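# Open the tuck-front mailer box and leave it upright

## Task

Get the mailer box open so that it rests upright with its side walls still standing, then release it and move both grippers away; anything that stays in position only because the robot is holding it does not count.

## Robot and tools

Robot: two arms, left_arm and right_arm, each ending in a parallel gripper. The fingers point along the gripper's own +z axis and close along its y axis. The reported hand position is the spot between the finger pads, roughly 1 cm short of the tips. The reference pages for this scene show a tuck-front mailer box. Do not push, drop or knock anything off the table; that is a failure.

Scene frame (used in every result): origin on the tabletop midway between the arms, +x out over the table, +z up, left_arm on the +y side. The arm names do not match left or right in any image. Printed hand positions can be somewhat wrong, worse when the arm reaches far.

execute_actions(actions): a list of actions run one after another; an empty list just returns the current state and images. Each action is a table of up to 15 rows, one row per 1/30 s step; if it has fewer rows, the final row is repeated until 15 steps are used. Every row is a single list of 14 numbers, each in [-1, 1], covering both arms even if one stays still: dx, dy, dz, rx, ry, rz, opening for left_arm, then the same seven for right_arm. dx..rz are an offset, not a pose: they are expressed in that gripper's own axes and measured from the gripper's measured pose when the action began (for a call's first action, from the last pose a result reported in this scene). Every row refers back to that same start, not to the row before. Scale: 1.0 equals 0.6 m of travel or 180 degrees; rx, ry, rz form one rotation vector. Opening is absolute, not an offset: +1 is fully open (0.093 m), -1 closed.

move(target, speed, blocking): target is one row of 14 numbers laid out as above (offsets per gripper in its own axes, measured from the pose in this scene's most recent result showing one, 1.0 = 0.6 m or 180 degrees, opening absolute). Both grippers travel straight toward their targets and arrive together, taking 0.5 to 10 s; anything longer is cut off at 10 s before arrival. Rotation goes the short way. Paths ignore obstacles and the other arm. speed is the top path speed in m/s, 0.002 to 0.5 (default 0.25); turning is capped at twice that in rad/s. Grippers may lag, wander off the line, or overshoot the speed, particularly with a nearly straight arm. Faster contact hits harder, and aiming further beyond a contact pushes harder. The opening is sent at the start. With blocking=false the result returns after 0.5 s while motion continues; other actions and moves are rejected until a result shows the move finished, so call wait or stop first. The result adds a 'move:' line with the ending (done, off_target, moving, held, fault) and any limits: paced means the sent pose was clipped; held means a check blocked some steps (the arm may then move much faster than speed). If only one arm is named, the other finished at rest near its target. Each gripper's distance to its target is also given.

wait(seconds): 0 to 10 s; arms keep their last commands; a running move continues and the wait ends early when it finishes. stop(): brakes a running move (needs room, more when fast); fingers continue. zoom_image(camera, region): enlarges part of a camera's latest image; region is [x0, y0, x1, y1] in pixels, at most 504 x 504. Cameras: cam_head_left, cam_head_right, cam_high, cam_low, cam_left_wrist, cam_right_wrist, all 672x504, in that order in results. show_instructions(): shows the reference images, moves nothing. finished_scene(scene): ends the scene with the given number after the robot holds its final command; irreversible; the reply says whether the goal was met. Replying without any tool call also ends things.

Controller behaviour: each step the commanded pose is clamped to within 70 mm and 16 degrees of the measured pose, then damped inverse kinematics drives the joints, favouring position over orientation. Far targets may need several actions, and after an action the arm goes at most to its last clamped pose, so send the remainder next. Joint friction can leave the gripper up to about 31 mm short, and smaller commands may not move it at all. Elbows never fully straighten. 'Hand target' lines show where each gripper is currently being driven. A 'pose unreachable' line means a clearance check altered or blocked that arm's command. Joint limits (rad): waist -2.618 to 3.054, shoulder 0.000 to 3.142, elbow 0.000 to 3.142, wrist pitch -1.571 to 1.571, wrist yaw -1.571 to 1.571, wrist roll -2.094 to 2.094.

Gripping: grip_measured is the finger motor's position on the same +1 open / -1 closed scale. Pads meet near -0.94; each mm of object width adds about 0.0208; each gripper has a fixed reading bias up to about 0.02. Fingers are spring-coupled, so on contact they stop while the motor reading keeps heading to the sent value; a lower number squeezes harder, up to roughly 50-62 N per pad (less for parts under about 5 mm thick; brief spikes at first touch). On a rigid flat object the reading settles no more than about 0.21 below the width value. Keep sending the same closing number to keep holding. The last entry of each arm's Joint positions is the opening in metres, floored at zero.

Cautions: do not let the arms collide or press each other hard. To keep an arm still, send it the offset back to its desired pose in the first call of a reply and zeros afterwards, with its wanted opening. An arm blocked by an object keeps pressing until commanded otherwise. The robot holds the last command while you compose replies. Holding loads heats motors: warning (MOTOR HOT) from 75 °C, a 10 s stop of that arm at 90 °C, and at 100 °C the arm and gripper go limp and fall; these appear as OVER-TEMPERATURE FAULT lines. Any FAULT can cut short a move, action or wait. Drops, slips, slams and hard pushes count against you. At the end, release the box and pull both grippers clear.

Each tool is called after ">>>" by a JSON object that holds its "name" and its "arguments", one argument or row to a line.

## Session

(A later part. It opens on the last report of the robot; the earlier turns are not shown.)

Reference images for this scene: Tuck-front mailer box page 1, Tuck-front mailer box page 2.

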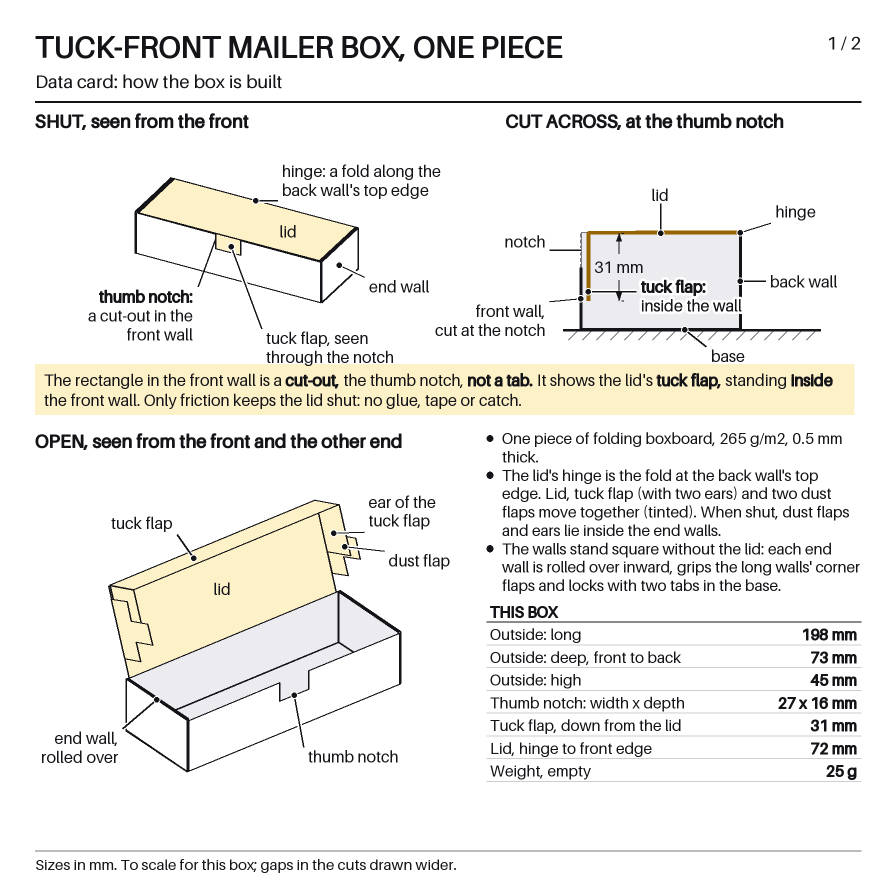

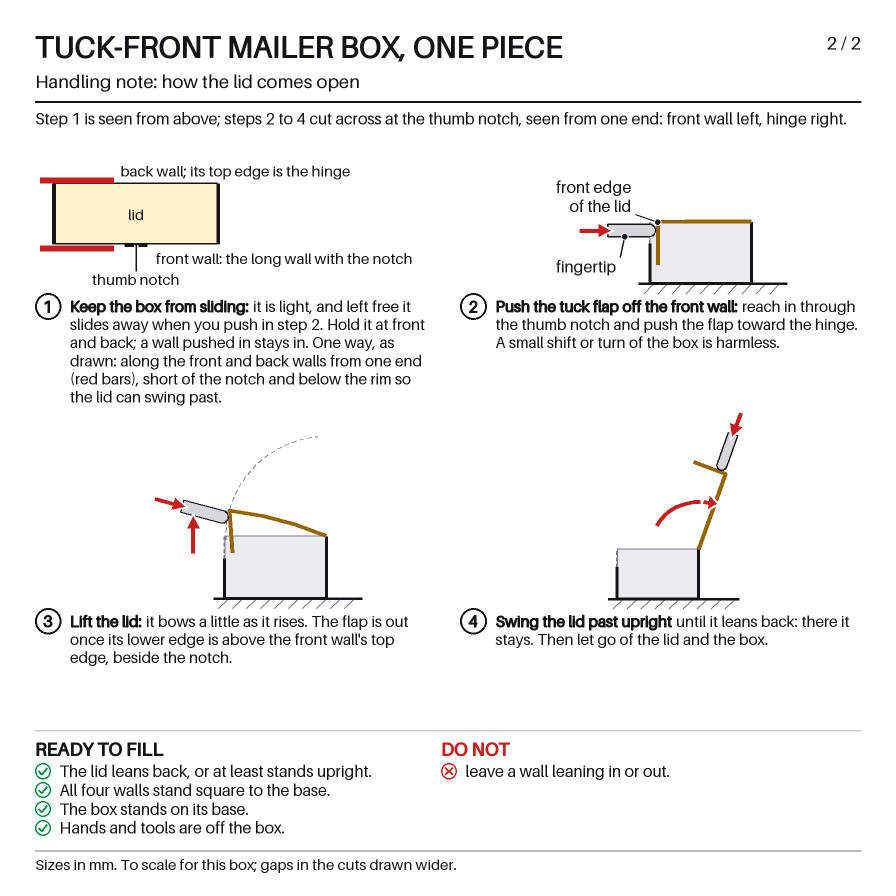

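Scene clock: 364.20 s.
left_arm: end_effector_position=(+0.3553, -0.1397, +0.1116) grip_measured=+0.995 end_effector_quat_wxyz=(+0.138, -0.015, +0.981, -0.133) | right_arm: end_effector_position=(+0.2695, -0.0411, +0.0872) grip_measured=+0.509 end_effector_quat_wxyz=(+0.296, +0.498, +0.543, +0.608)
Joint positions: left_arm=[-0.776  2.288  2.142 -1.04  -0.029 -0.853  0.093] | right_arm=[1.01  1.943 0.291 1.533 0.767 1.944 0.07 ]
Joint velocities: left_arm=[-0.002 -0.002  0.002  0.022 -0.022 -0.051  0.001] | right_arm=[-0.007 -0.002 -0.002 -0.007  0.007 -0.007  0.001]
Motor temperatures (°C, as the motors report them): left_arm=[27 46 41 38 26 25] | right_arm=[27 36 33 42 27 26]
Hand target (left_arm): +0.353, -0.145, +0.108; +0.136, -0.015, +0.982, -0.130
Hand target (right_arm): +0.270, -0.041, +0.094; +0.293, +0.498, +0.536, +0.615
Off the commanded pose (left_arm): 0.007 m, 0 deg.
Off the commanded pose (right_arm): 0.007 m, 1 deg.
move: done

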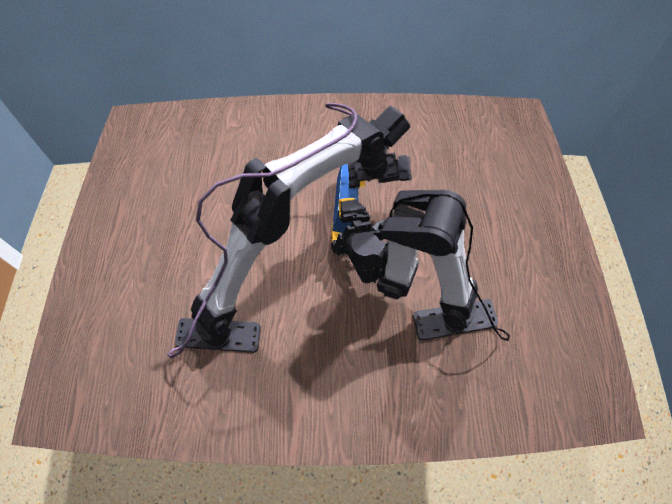

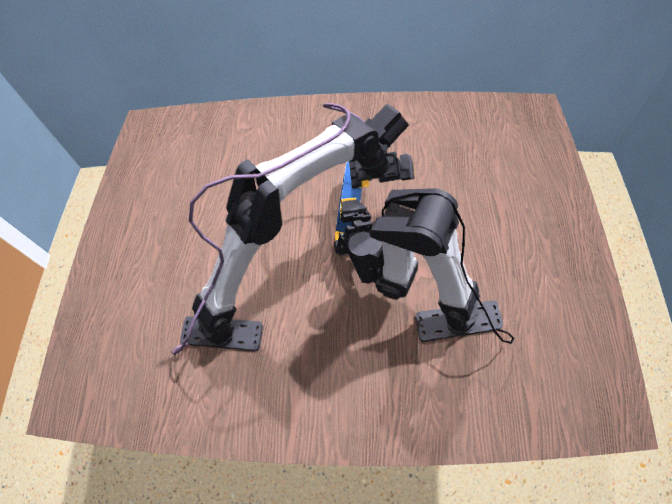

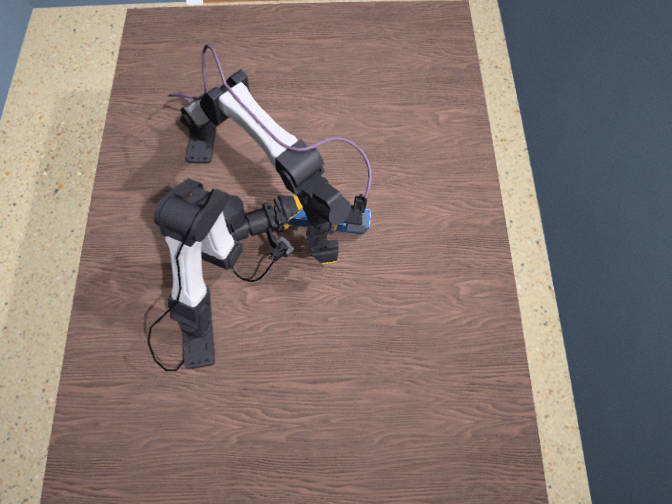

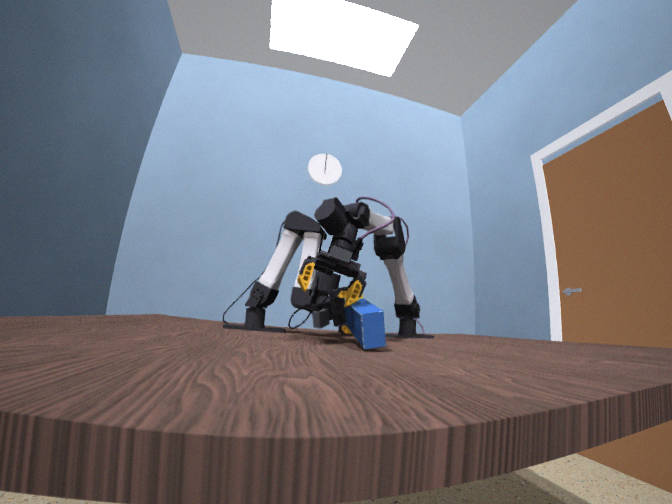

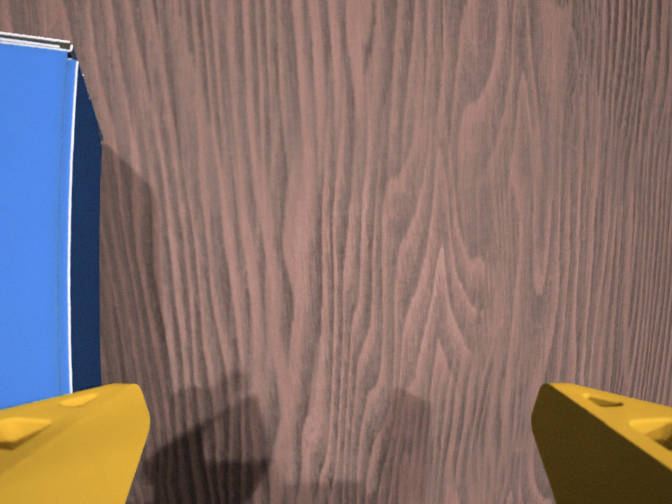

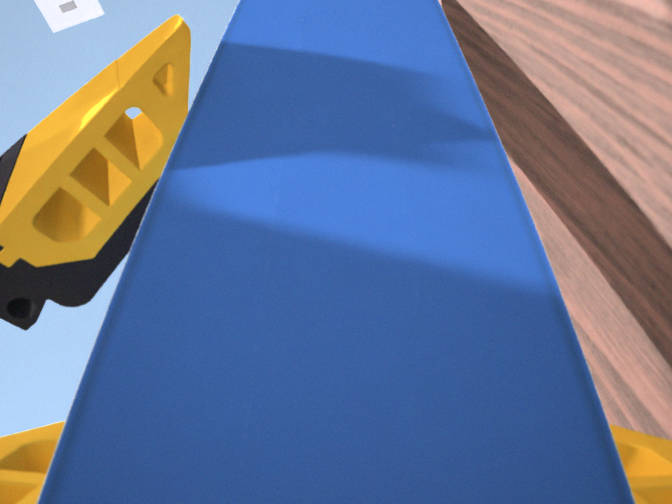

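>>> {"name": "move", "arguments": {
  "target": [0.0,0.03,-0.05,0,0,0,1,0,0,0,0,0,0,0.55],
  "speed": 0.03
}}

>>> {"name": "move", "arguments": {
  "target": [0.005,0.035,0.005,0,0,0,1,0,0,0,0,0,0,0.55],
  "speed": 0.02
}}

Scene clock: 370.00 s.
left_arm: end_effector_position=(+0.3500, -0.1231, +0.1337) grip_measured=+0.995 end_effector_quat_wxyz=(+0.144, -0.015, +0.980, -0.137) | right_arm: end_effector_position=(+0.2695, -0.0411, +0.0872) grip_measured=+0.551 end_effector_quat_wxyz=(+0.296, +0.498, +0.543, +0.608)
Joint positions: left_arm=[-0.761  2.199  2.077 -1.049 -0.026 -0.838  0.093] | right_arm=[1.01  1.943 0.291 1.533 0.767 1.944 0.072]
Joint velocities: left_arm=[-0.017 -0.012 -0.007  0.037  0.007 -0.022 -0.   ] | right_arm=[-0.002  0.002  0.002 -0.022  0.037  0.037 -0.   ]
Motor temperatures (°C, as the motors report them): left_arm=[27 46 42 38 26 25] | right_arm=[27 37 32 42 27 26]
Hand target (left_arm): +0.348, -0.114, +0.134; +0.138, -0.016, +0.981, -0.133
Hand target (right_arm): +0.270, -0.041, +0.087; +0.296, +0.498, +0.543, +0.608
Off the commanded pose (left_arm): 0.009 m, 1 deg.
Off the commanded pose (right_arm): 0.000 m, 0 deg.
move: done

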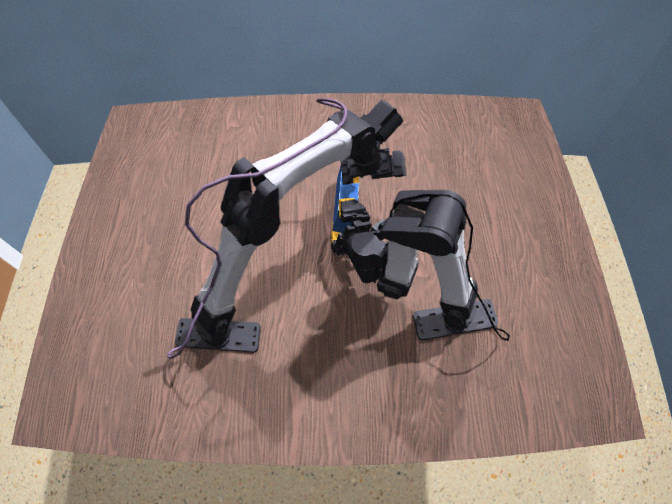

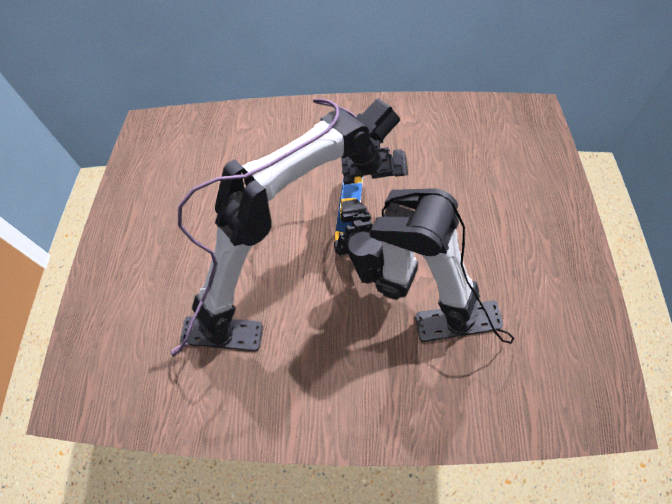

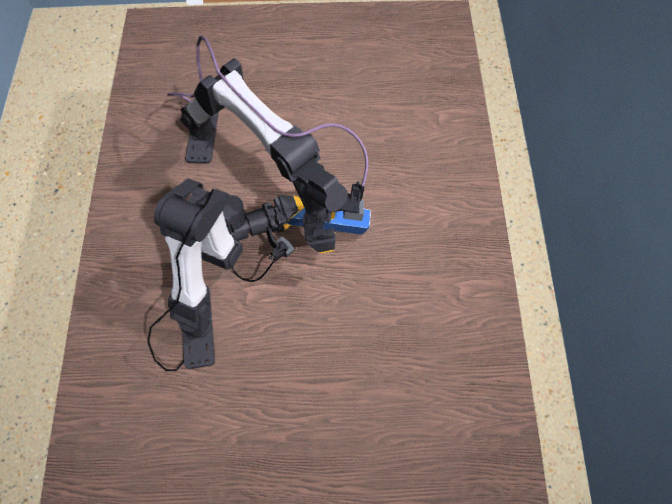

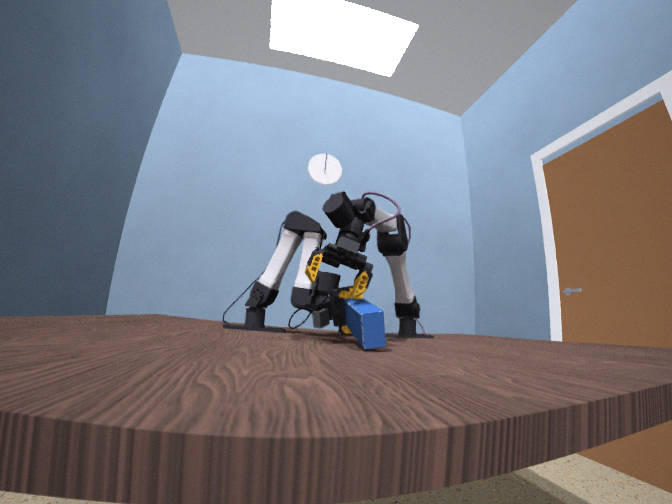

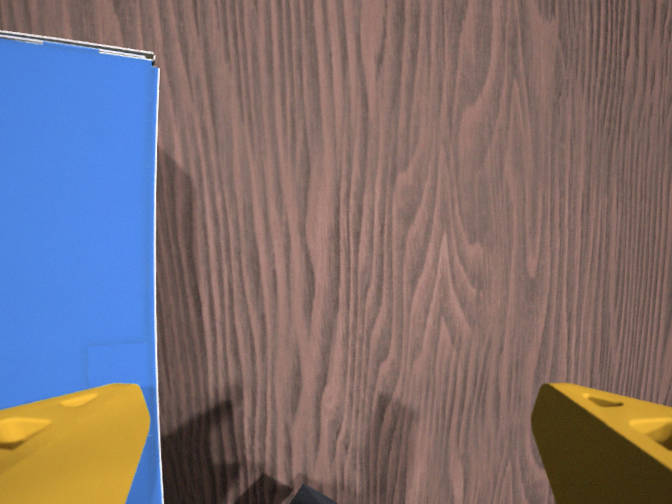

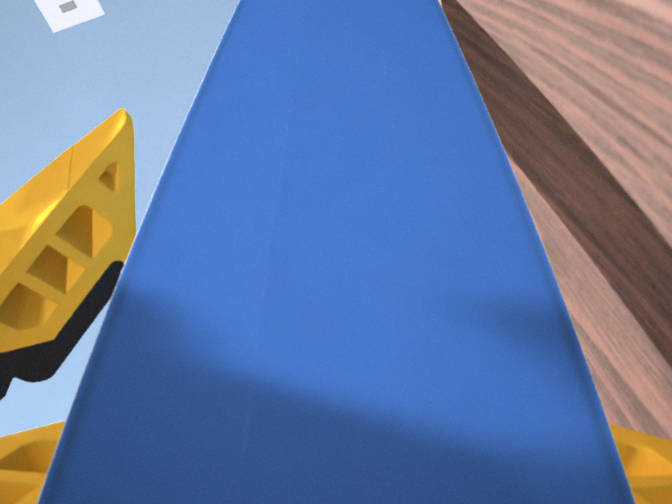

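Scene clock: 371.30 s.
left_arm: end_effector_position=(+0.3476, -0.1096, +0.1208) grip_measured=+0.995 end_effector_quat_wxyz=(+0.142, -0.015, +0.981, -0.133) | right_arm: end_effector_position=(+0.2695, -0.0410, +0.0868) grip_measured=+0.551 end_effector_quat_wxyz=(+0.296, +0.498, +0.544, +0.608)
Joint positions: left_arm=[-0.745  2.148  1.947 -0.979 -0.023 -0.821  0.093] | right_arm=[1.01  1.943 0.291 1.531 0.767 1.944 0.072]
Joint velocities: left_arm=[-0.012 -0.002 -0.012 -0.007 -0.007 -0.095  0.001] | right_arm=[ 0.007 -0.002 -0.007 -0.007  0.037 -0.022 -0.001]
Motor temperatures (°C, as the motors report them): left_arm=[27 46 41 38 26 25] | right_arm=[27 37 32 42 27 26]
Hand target (left_arm): +0.348, -0.104, +0.124; +0.144, -0.015, +0.980, -0.137
Hand target (right_arm): +0.270, -0.041, +0.087; +0.296, +0.498, +0.543, +0.608
Off the commanded pose (left_arm): 0.007 m, 1 deg.
Off the commanded pose (right_arm): 0.000 m, 0 deg.
move: done

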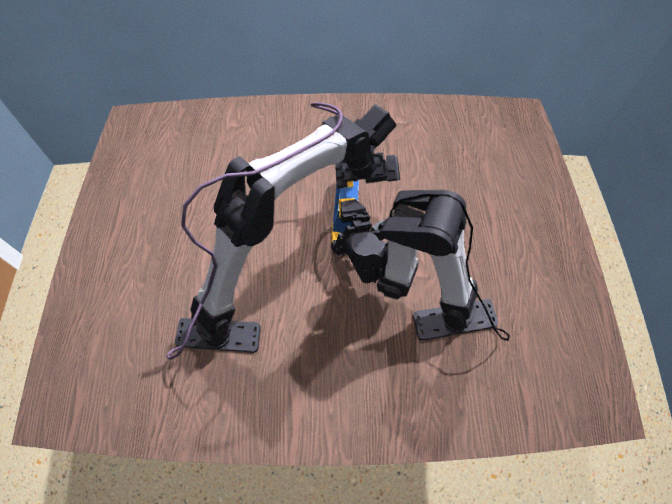

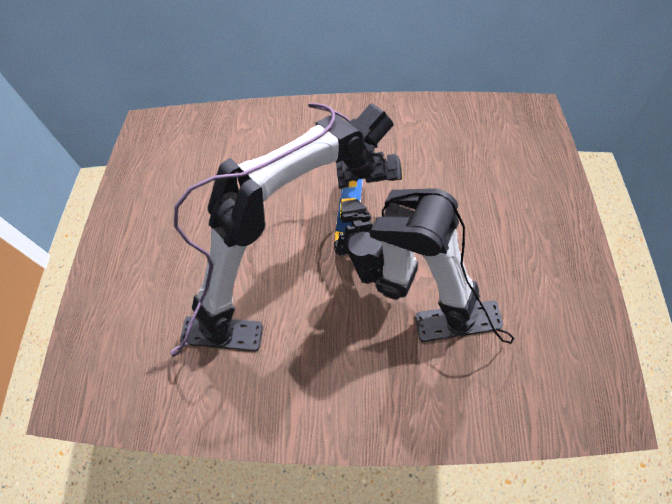

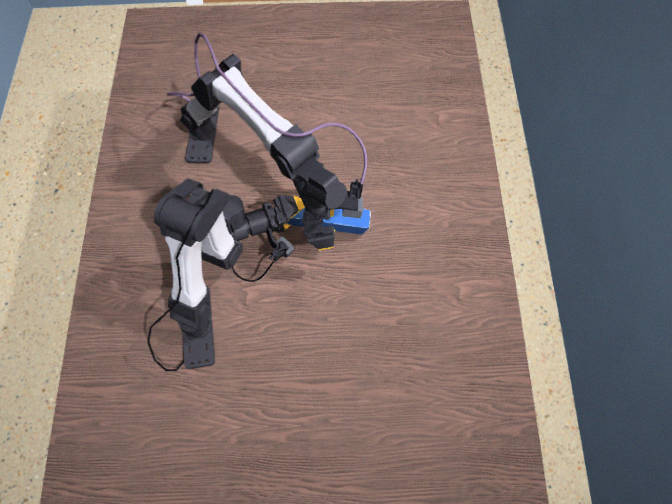

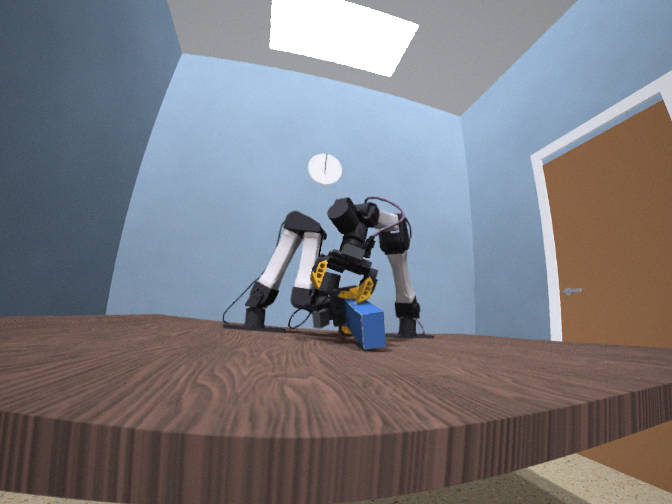

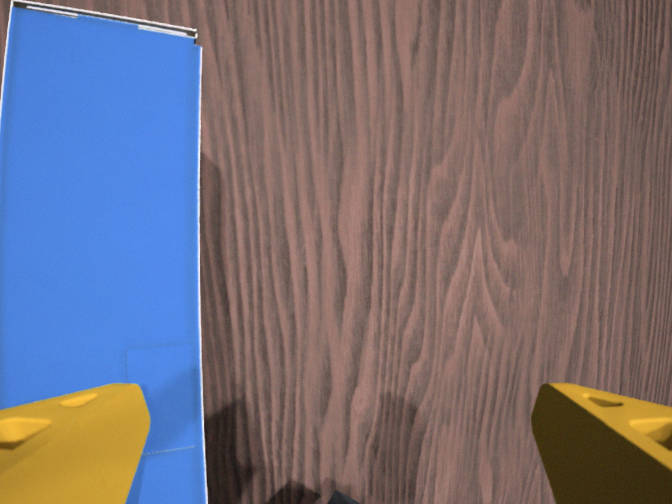

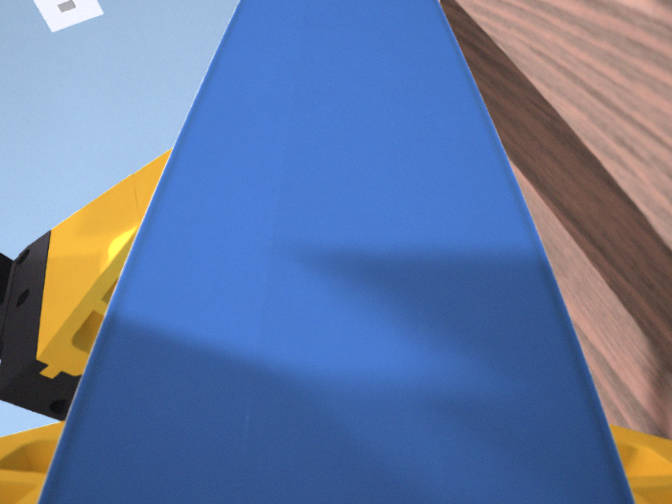

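>>> {"name": "move", "arguments": {
  "target": [-0.008,0,0.028,0,0,0,1,0,0,0,0,0,0,0.55],
  "speed": 0.008
}}

>>> {"name": "move", "arguments": {
  "target": [0.005,-0.025,0.03,0,0,0,1,0,0.005,0,0,0,0,0.55],
  "speed": 0.006
}}

Scene clock: 375.87 s.
left_arm: end_effector_position=(+0.3514, -0.1135, +0.1161) grip_measured=+0.995 end_effector_quat_wxyz=(+0.146, -0.014, +0.980, -0.137) | right_arm: end_effector_position=(+0.2693, -0.0413, +0.0841) grip_measured=+0.551 end_effector_quat_wxyz=(+0.297, +0.498, +0.548, +0.603)
Joint positions: left_arm=[-0.745  2.162  1.947 -0.954 -0.023 -0.821  0.093] | right_arm=[1.01  1.943 0.291 1.517 0.767 1.944 0.072]
Joint velocities: left_arm=[ 0.007  0.012 -0.002 -0.11  -0.066 -0.037 -0.   ] | right_arm=[-0.032  0.007  0.012 -0.022 -0.007  0.051  0.   ]
Motor temperatures (°C, as the motors report them): left_arm=[27 46 41 38 26 25] | right_arm=[27 37 32 42 27 26]
Hand target (left_arm): +0.357, -0.114, +0.107; +0.142, -0.015, +0.981, -0.133
Hand target (right_arm): +0.269, -0.041, +0.087; +0.296, +0.498, +0.544, +0.608
Off the commanded pose (left_arm): 0.011 m, 1 deg.
Off the commanded pose (right_arm): 0.003 m, 1 deg.
move: off_target (left_arm)

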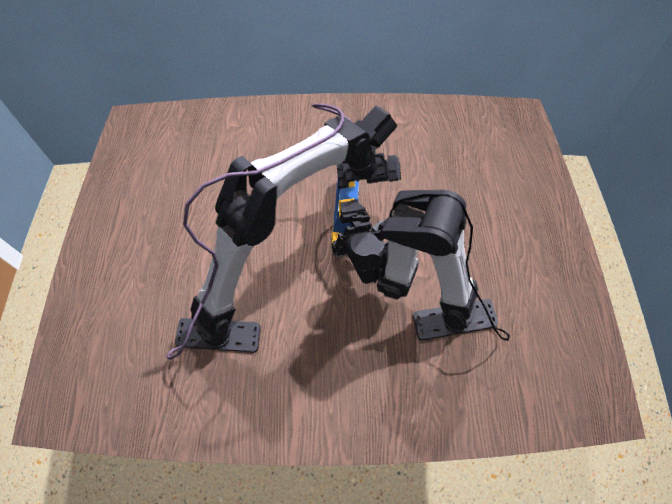

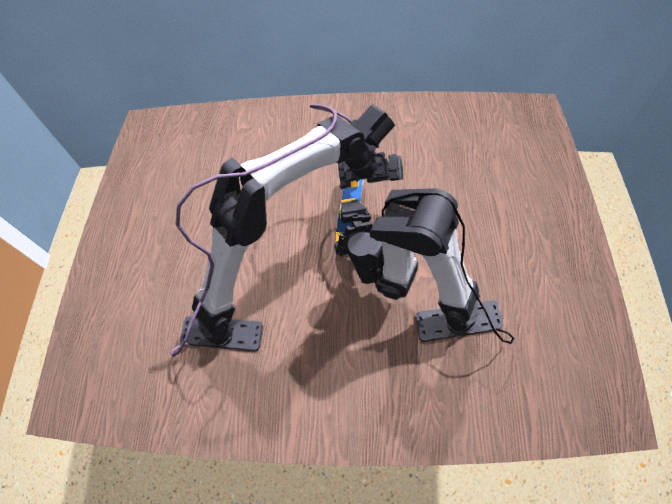

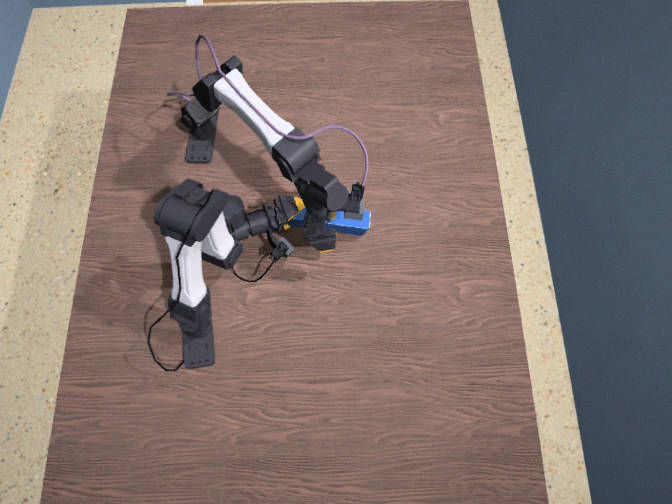

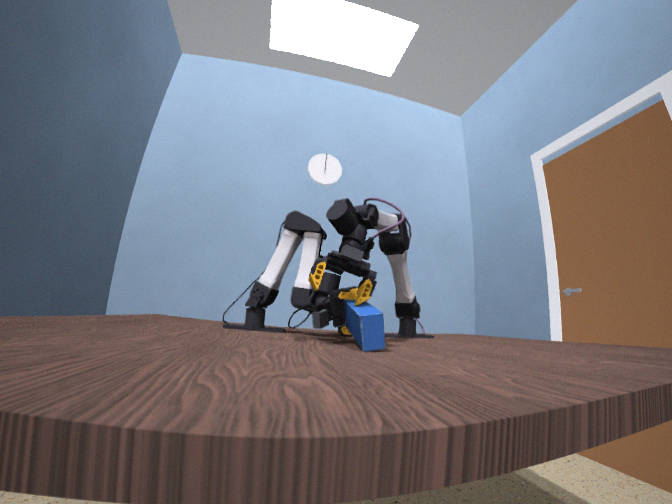

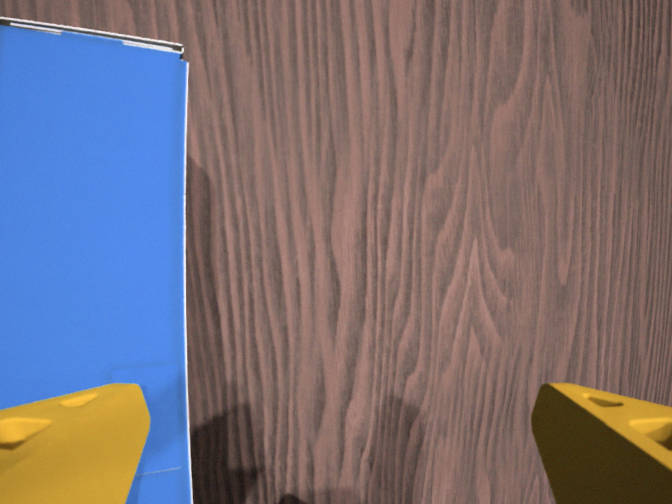

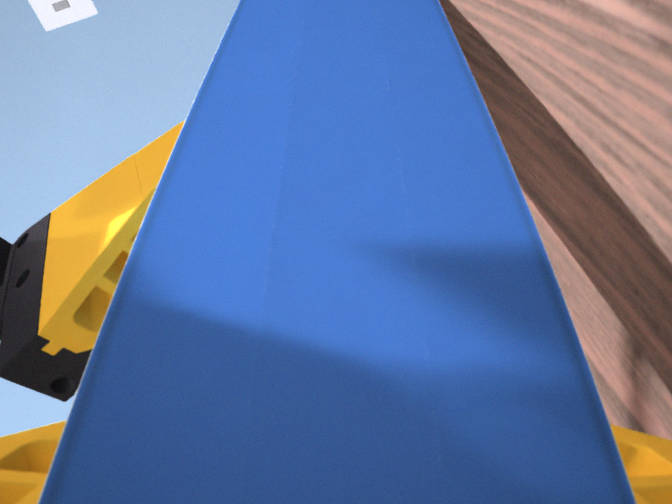

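Scene clock: 380.03 s.
left_arm: end_effector_position=(+0.3553, -0.1237, +0.1122) grip_measured=+0.995 end_effector_quat_wxyz=(+0.153, -0.016, +0.979, -0.137) | right_arm: end_effector_position=(+0.2693, -0.0415, +0.0828) grip_measured=+0.551 end_effector_quat_wxyz=(+0.298, +0.498, +0.550, +0.601)
Joint positions: left_arm=[-0.759  2.198  1.985 -0.946 -0.039 -0.833  0.093] | right_arm=[1.01  1.943 0.291 1.511 0.767 1.944 0.072]
Joint velocities: left_arm=[ 0.007 -0.017 -0.002 -0.007 -0.037 -0.051  0.001] | right_arm=[ 0.002  0.007 -0.027 -0.037 -0.051 -0.007  0.001]
Motor temperatures (°C, as the motors report them): left_arm=[27 46 42 37 26 25] | right_arm=[27 37 32 42 27 26]
Hand target (left_arm): +0.353, -0.133, +0.103; +0.146, -0.014, +0.980, -0.137
Hand target (right_arm): +0.270, -0.042, +0.087; +0.297, +0.498, +0.548, +0.603
Off the commanded pose (left_arm): 0.013 m, 1 deg.
Off the commanded pose (right_arm): 0.004 m, 0 deg.
move: off_target (left_arm)

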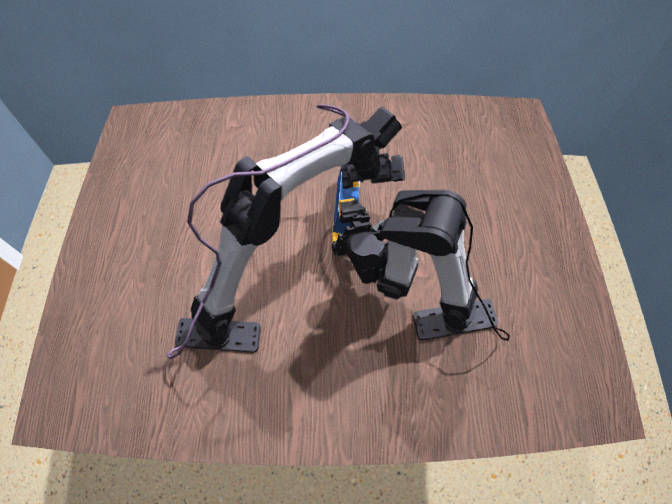

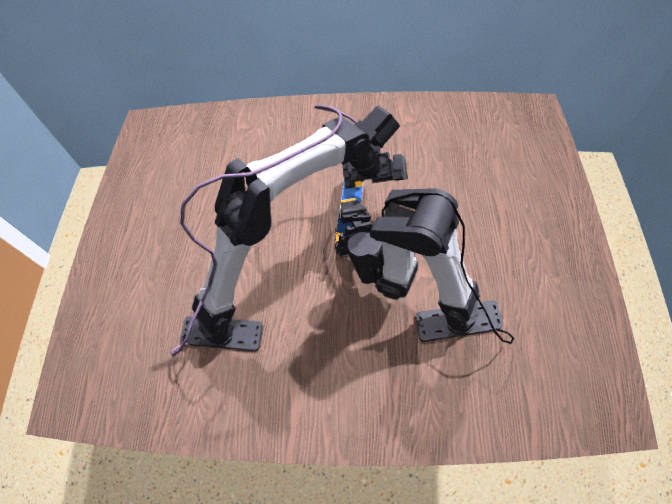

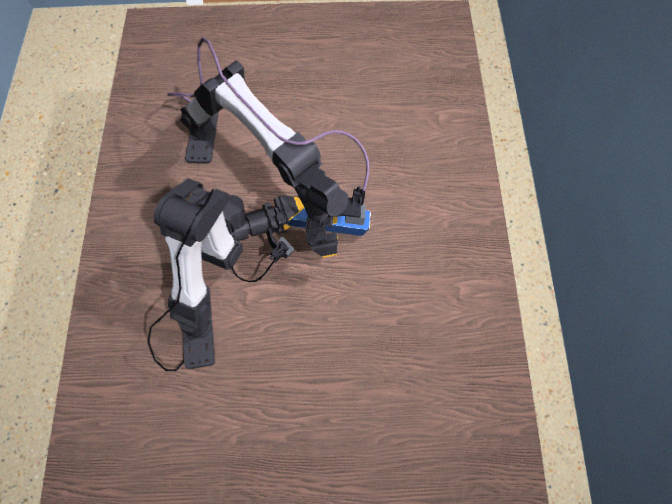

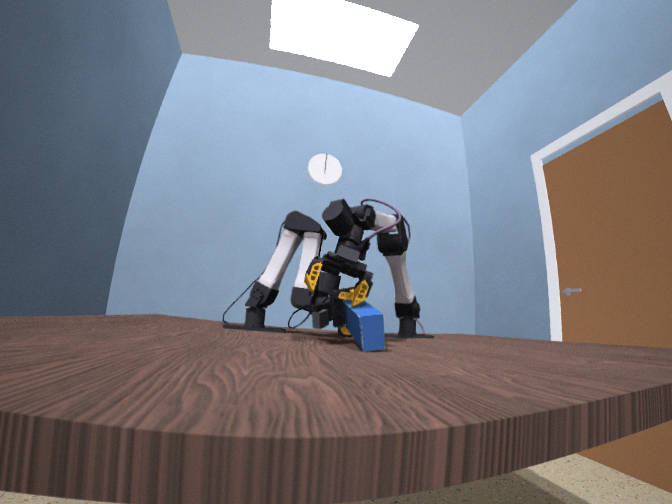

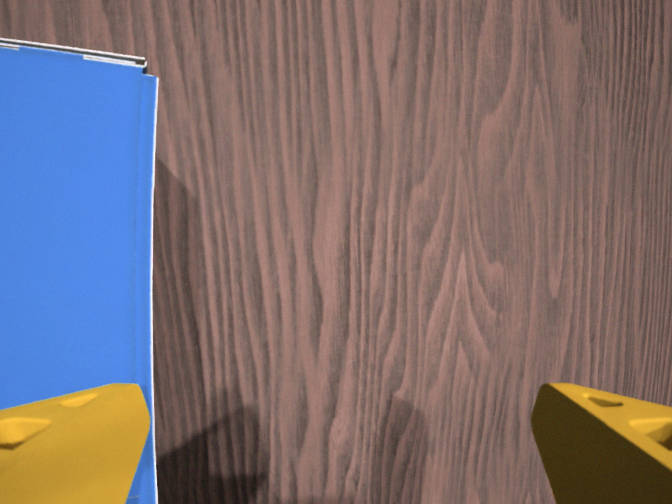

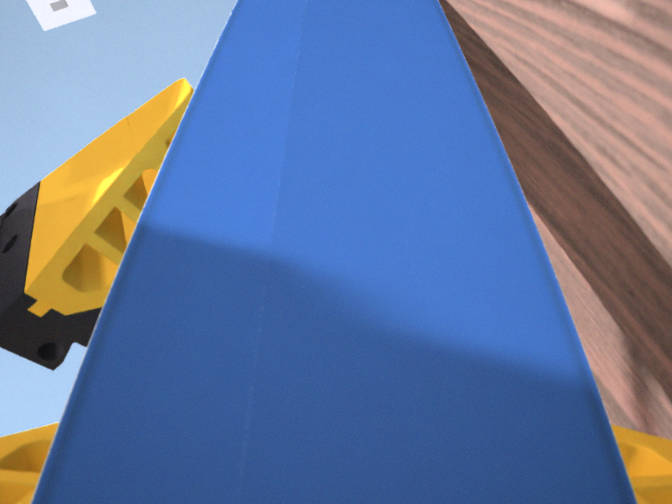

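>>> {"name": "move", "arguments": {
  "target": [0.015,-0.012,0.035,0,0,0,1,0,0.01,0,0,0,0,0.55],
  "speed": 0.006
}}

Scene clock: 386.33 s.
left_arm: end_effector_position=(+0.3574, -0.1355, +0.1169) grip_measured=+0.995 end_effector_quat_wxyz=(+0.168, -0.016, +0.974, -0.154) | right_arm: end_effector_position=(+0.2690, -0.0414, +0.0840) grip_measured=+0.551 end_effector_quat_wxyz=(+0.298, +0.497, +0.555, +0.597)
Joint positions: left_arm=[-0.772  2.198  1.985 -0.901 -0.043 -0.846  0.093] | right_arm=[1.01  1.919 0.291 1.475 0.765 1.944 0.072]
Joint velocities: left_arm=[-0.007 -0.007  0.002 -0.051 -0.007  0.007 -0.001] | right_arm=[ 0.012 -0.012  0.007 -0.066 -0.022 -0.037 -0.   ]
Motor temperatures (°C, as the motors report them): left_arm=[27 46 42 37 26 25] | right_arm=[27 37 32 41 27 26]
Hand target (left_arm): +0.352, -0.136, +0.093; +0.153, -0.015, +0.979, -0.137
Hand target (right_arm): +0.270, -0.043, +0.088; +0.298, +0.498, +0.550, +0.600
Off the commanded pose (left_arm): 0.025 m, 3 deg.
Off the commanded pose (right_arm): 0.005 m, 1 deg.
move: off_target (left_arm)

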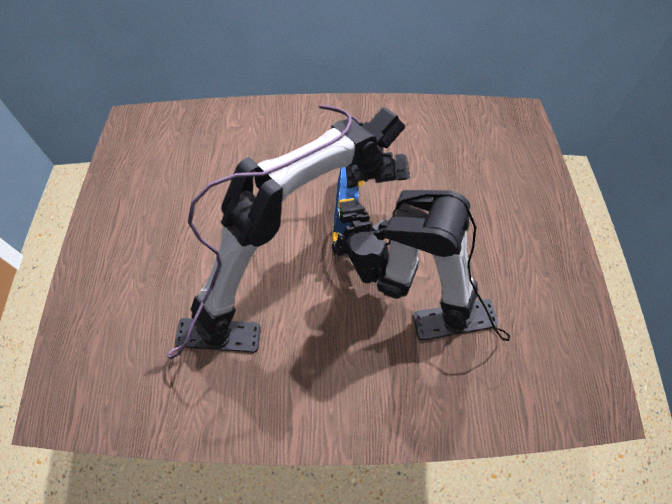

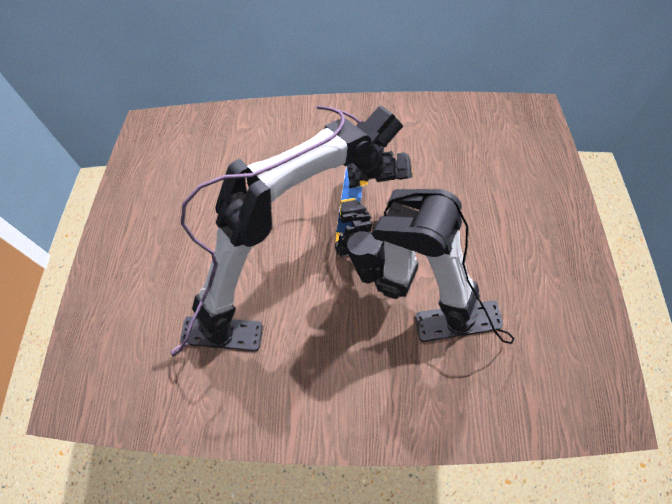

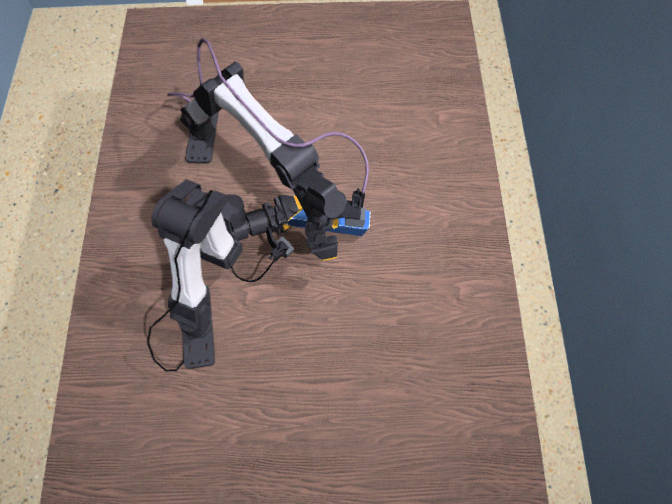

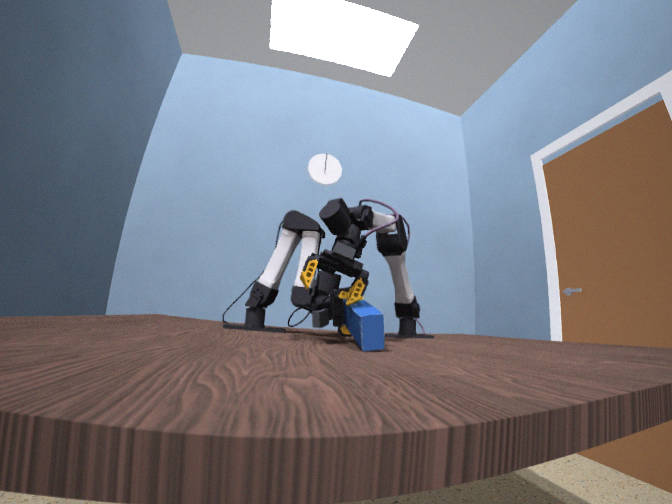

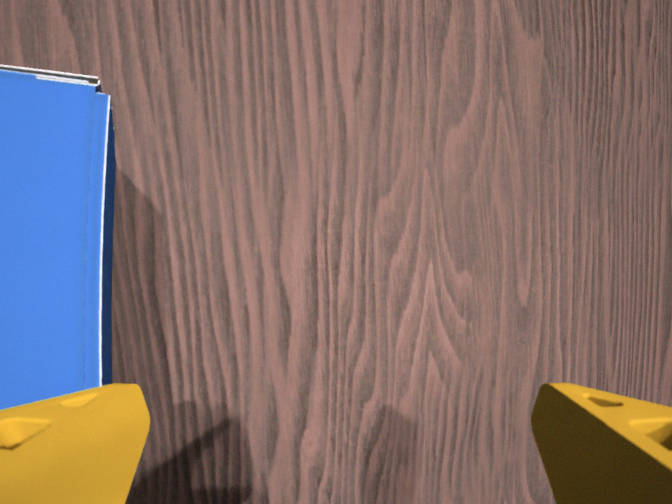

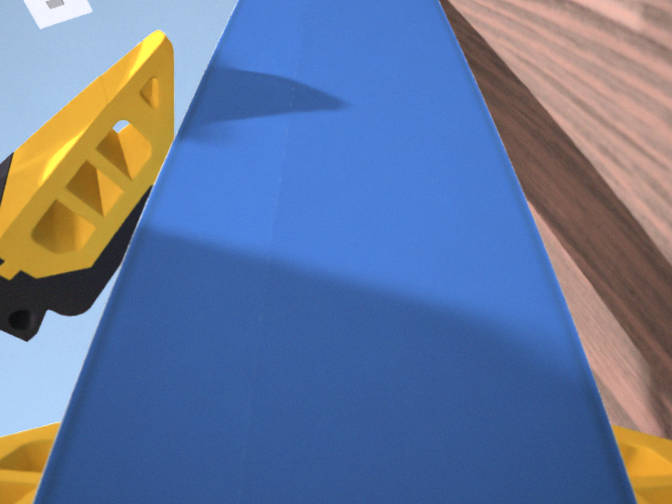

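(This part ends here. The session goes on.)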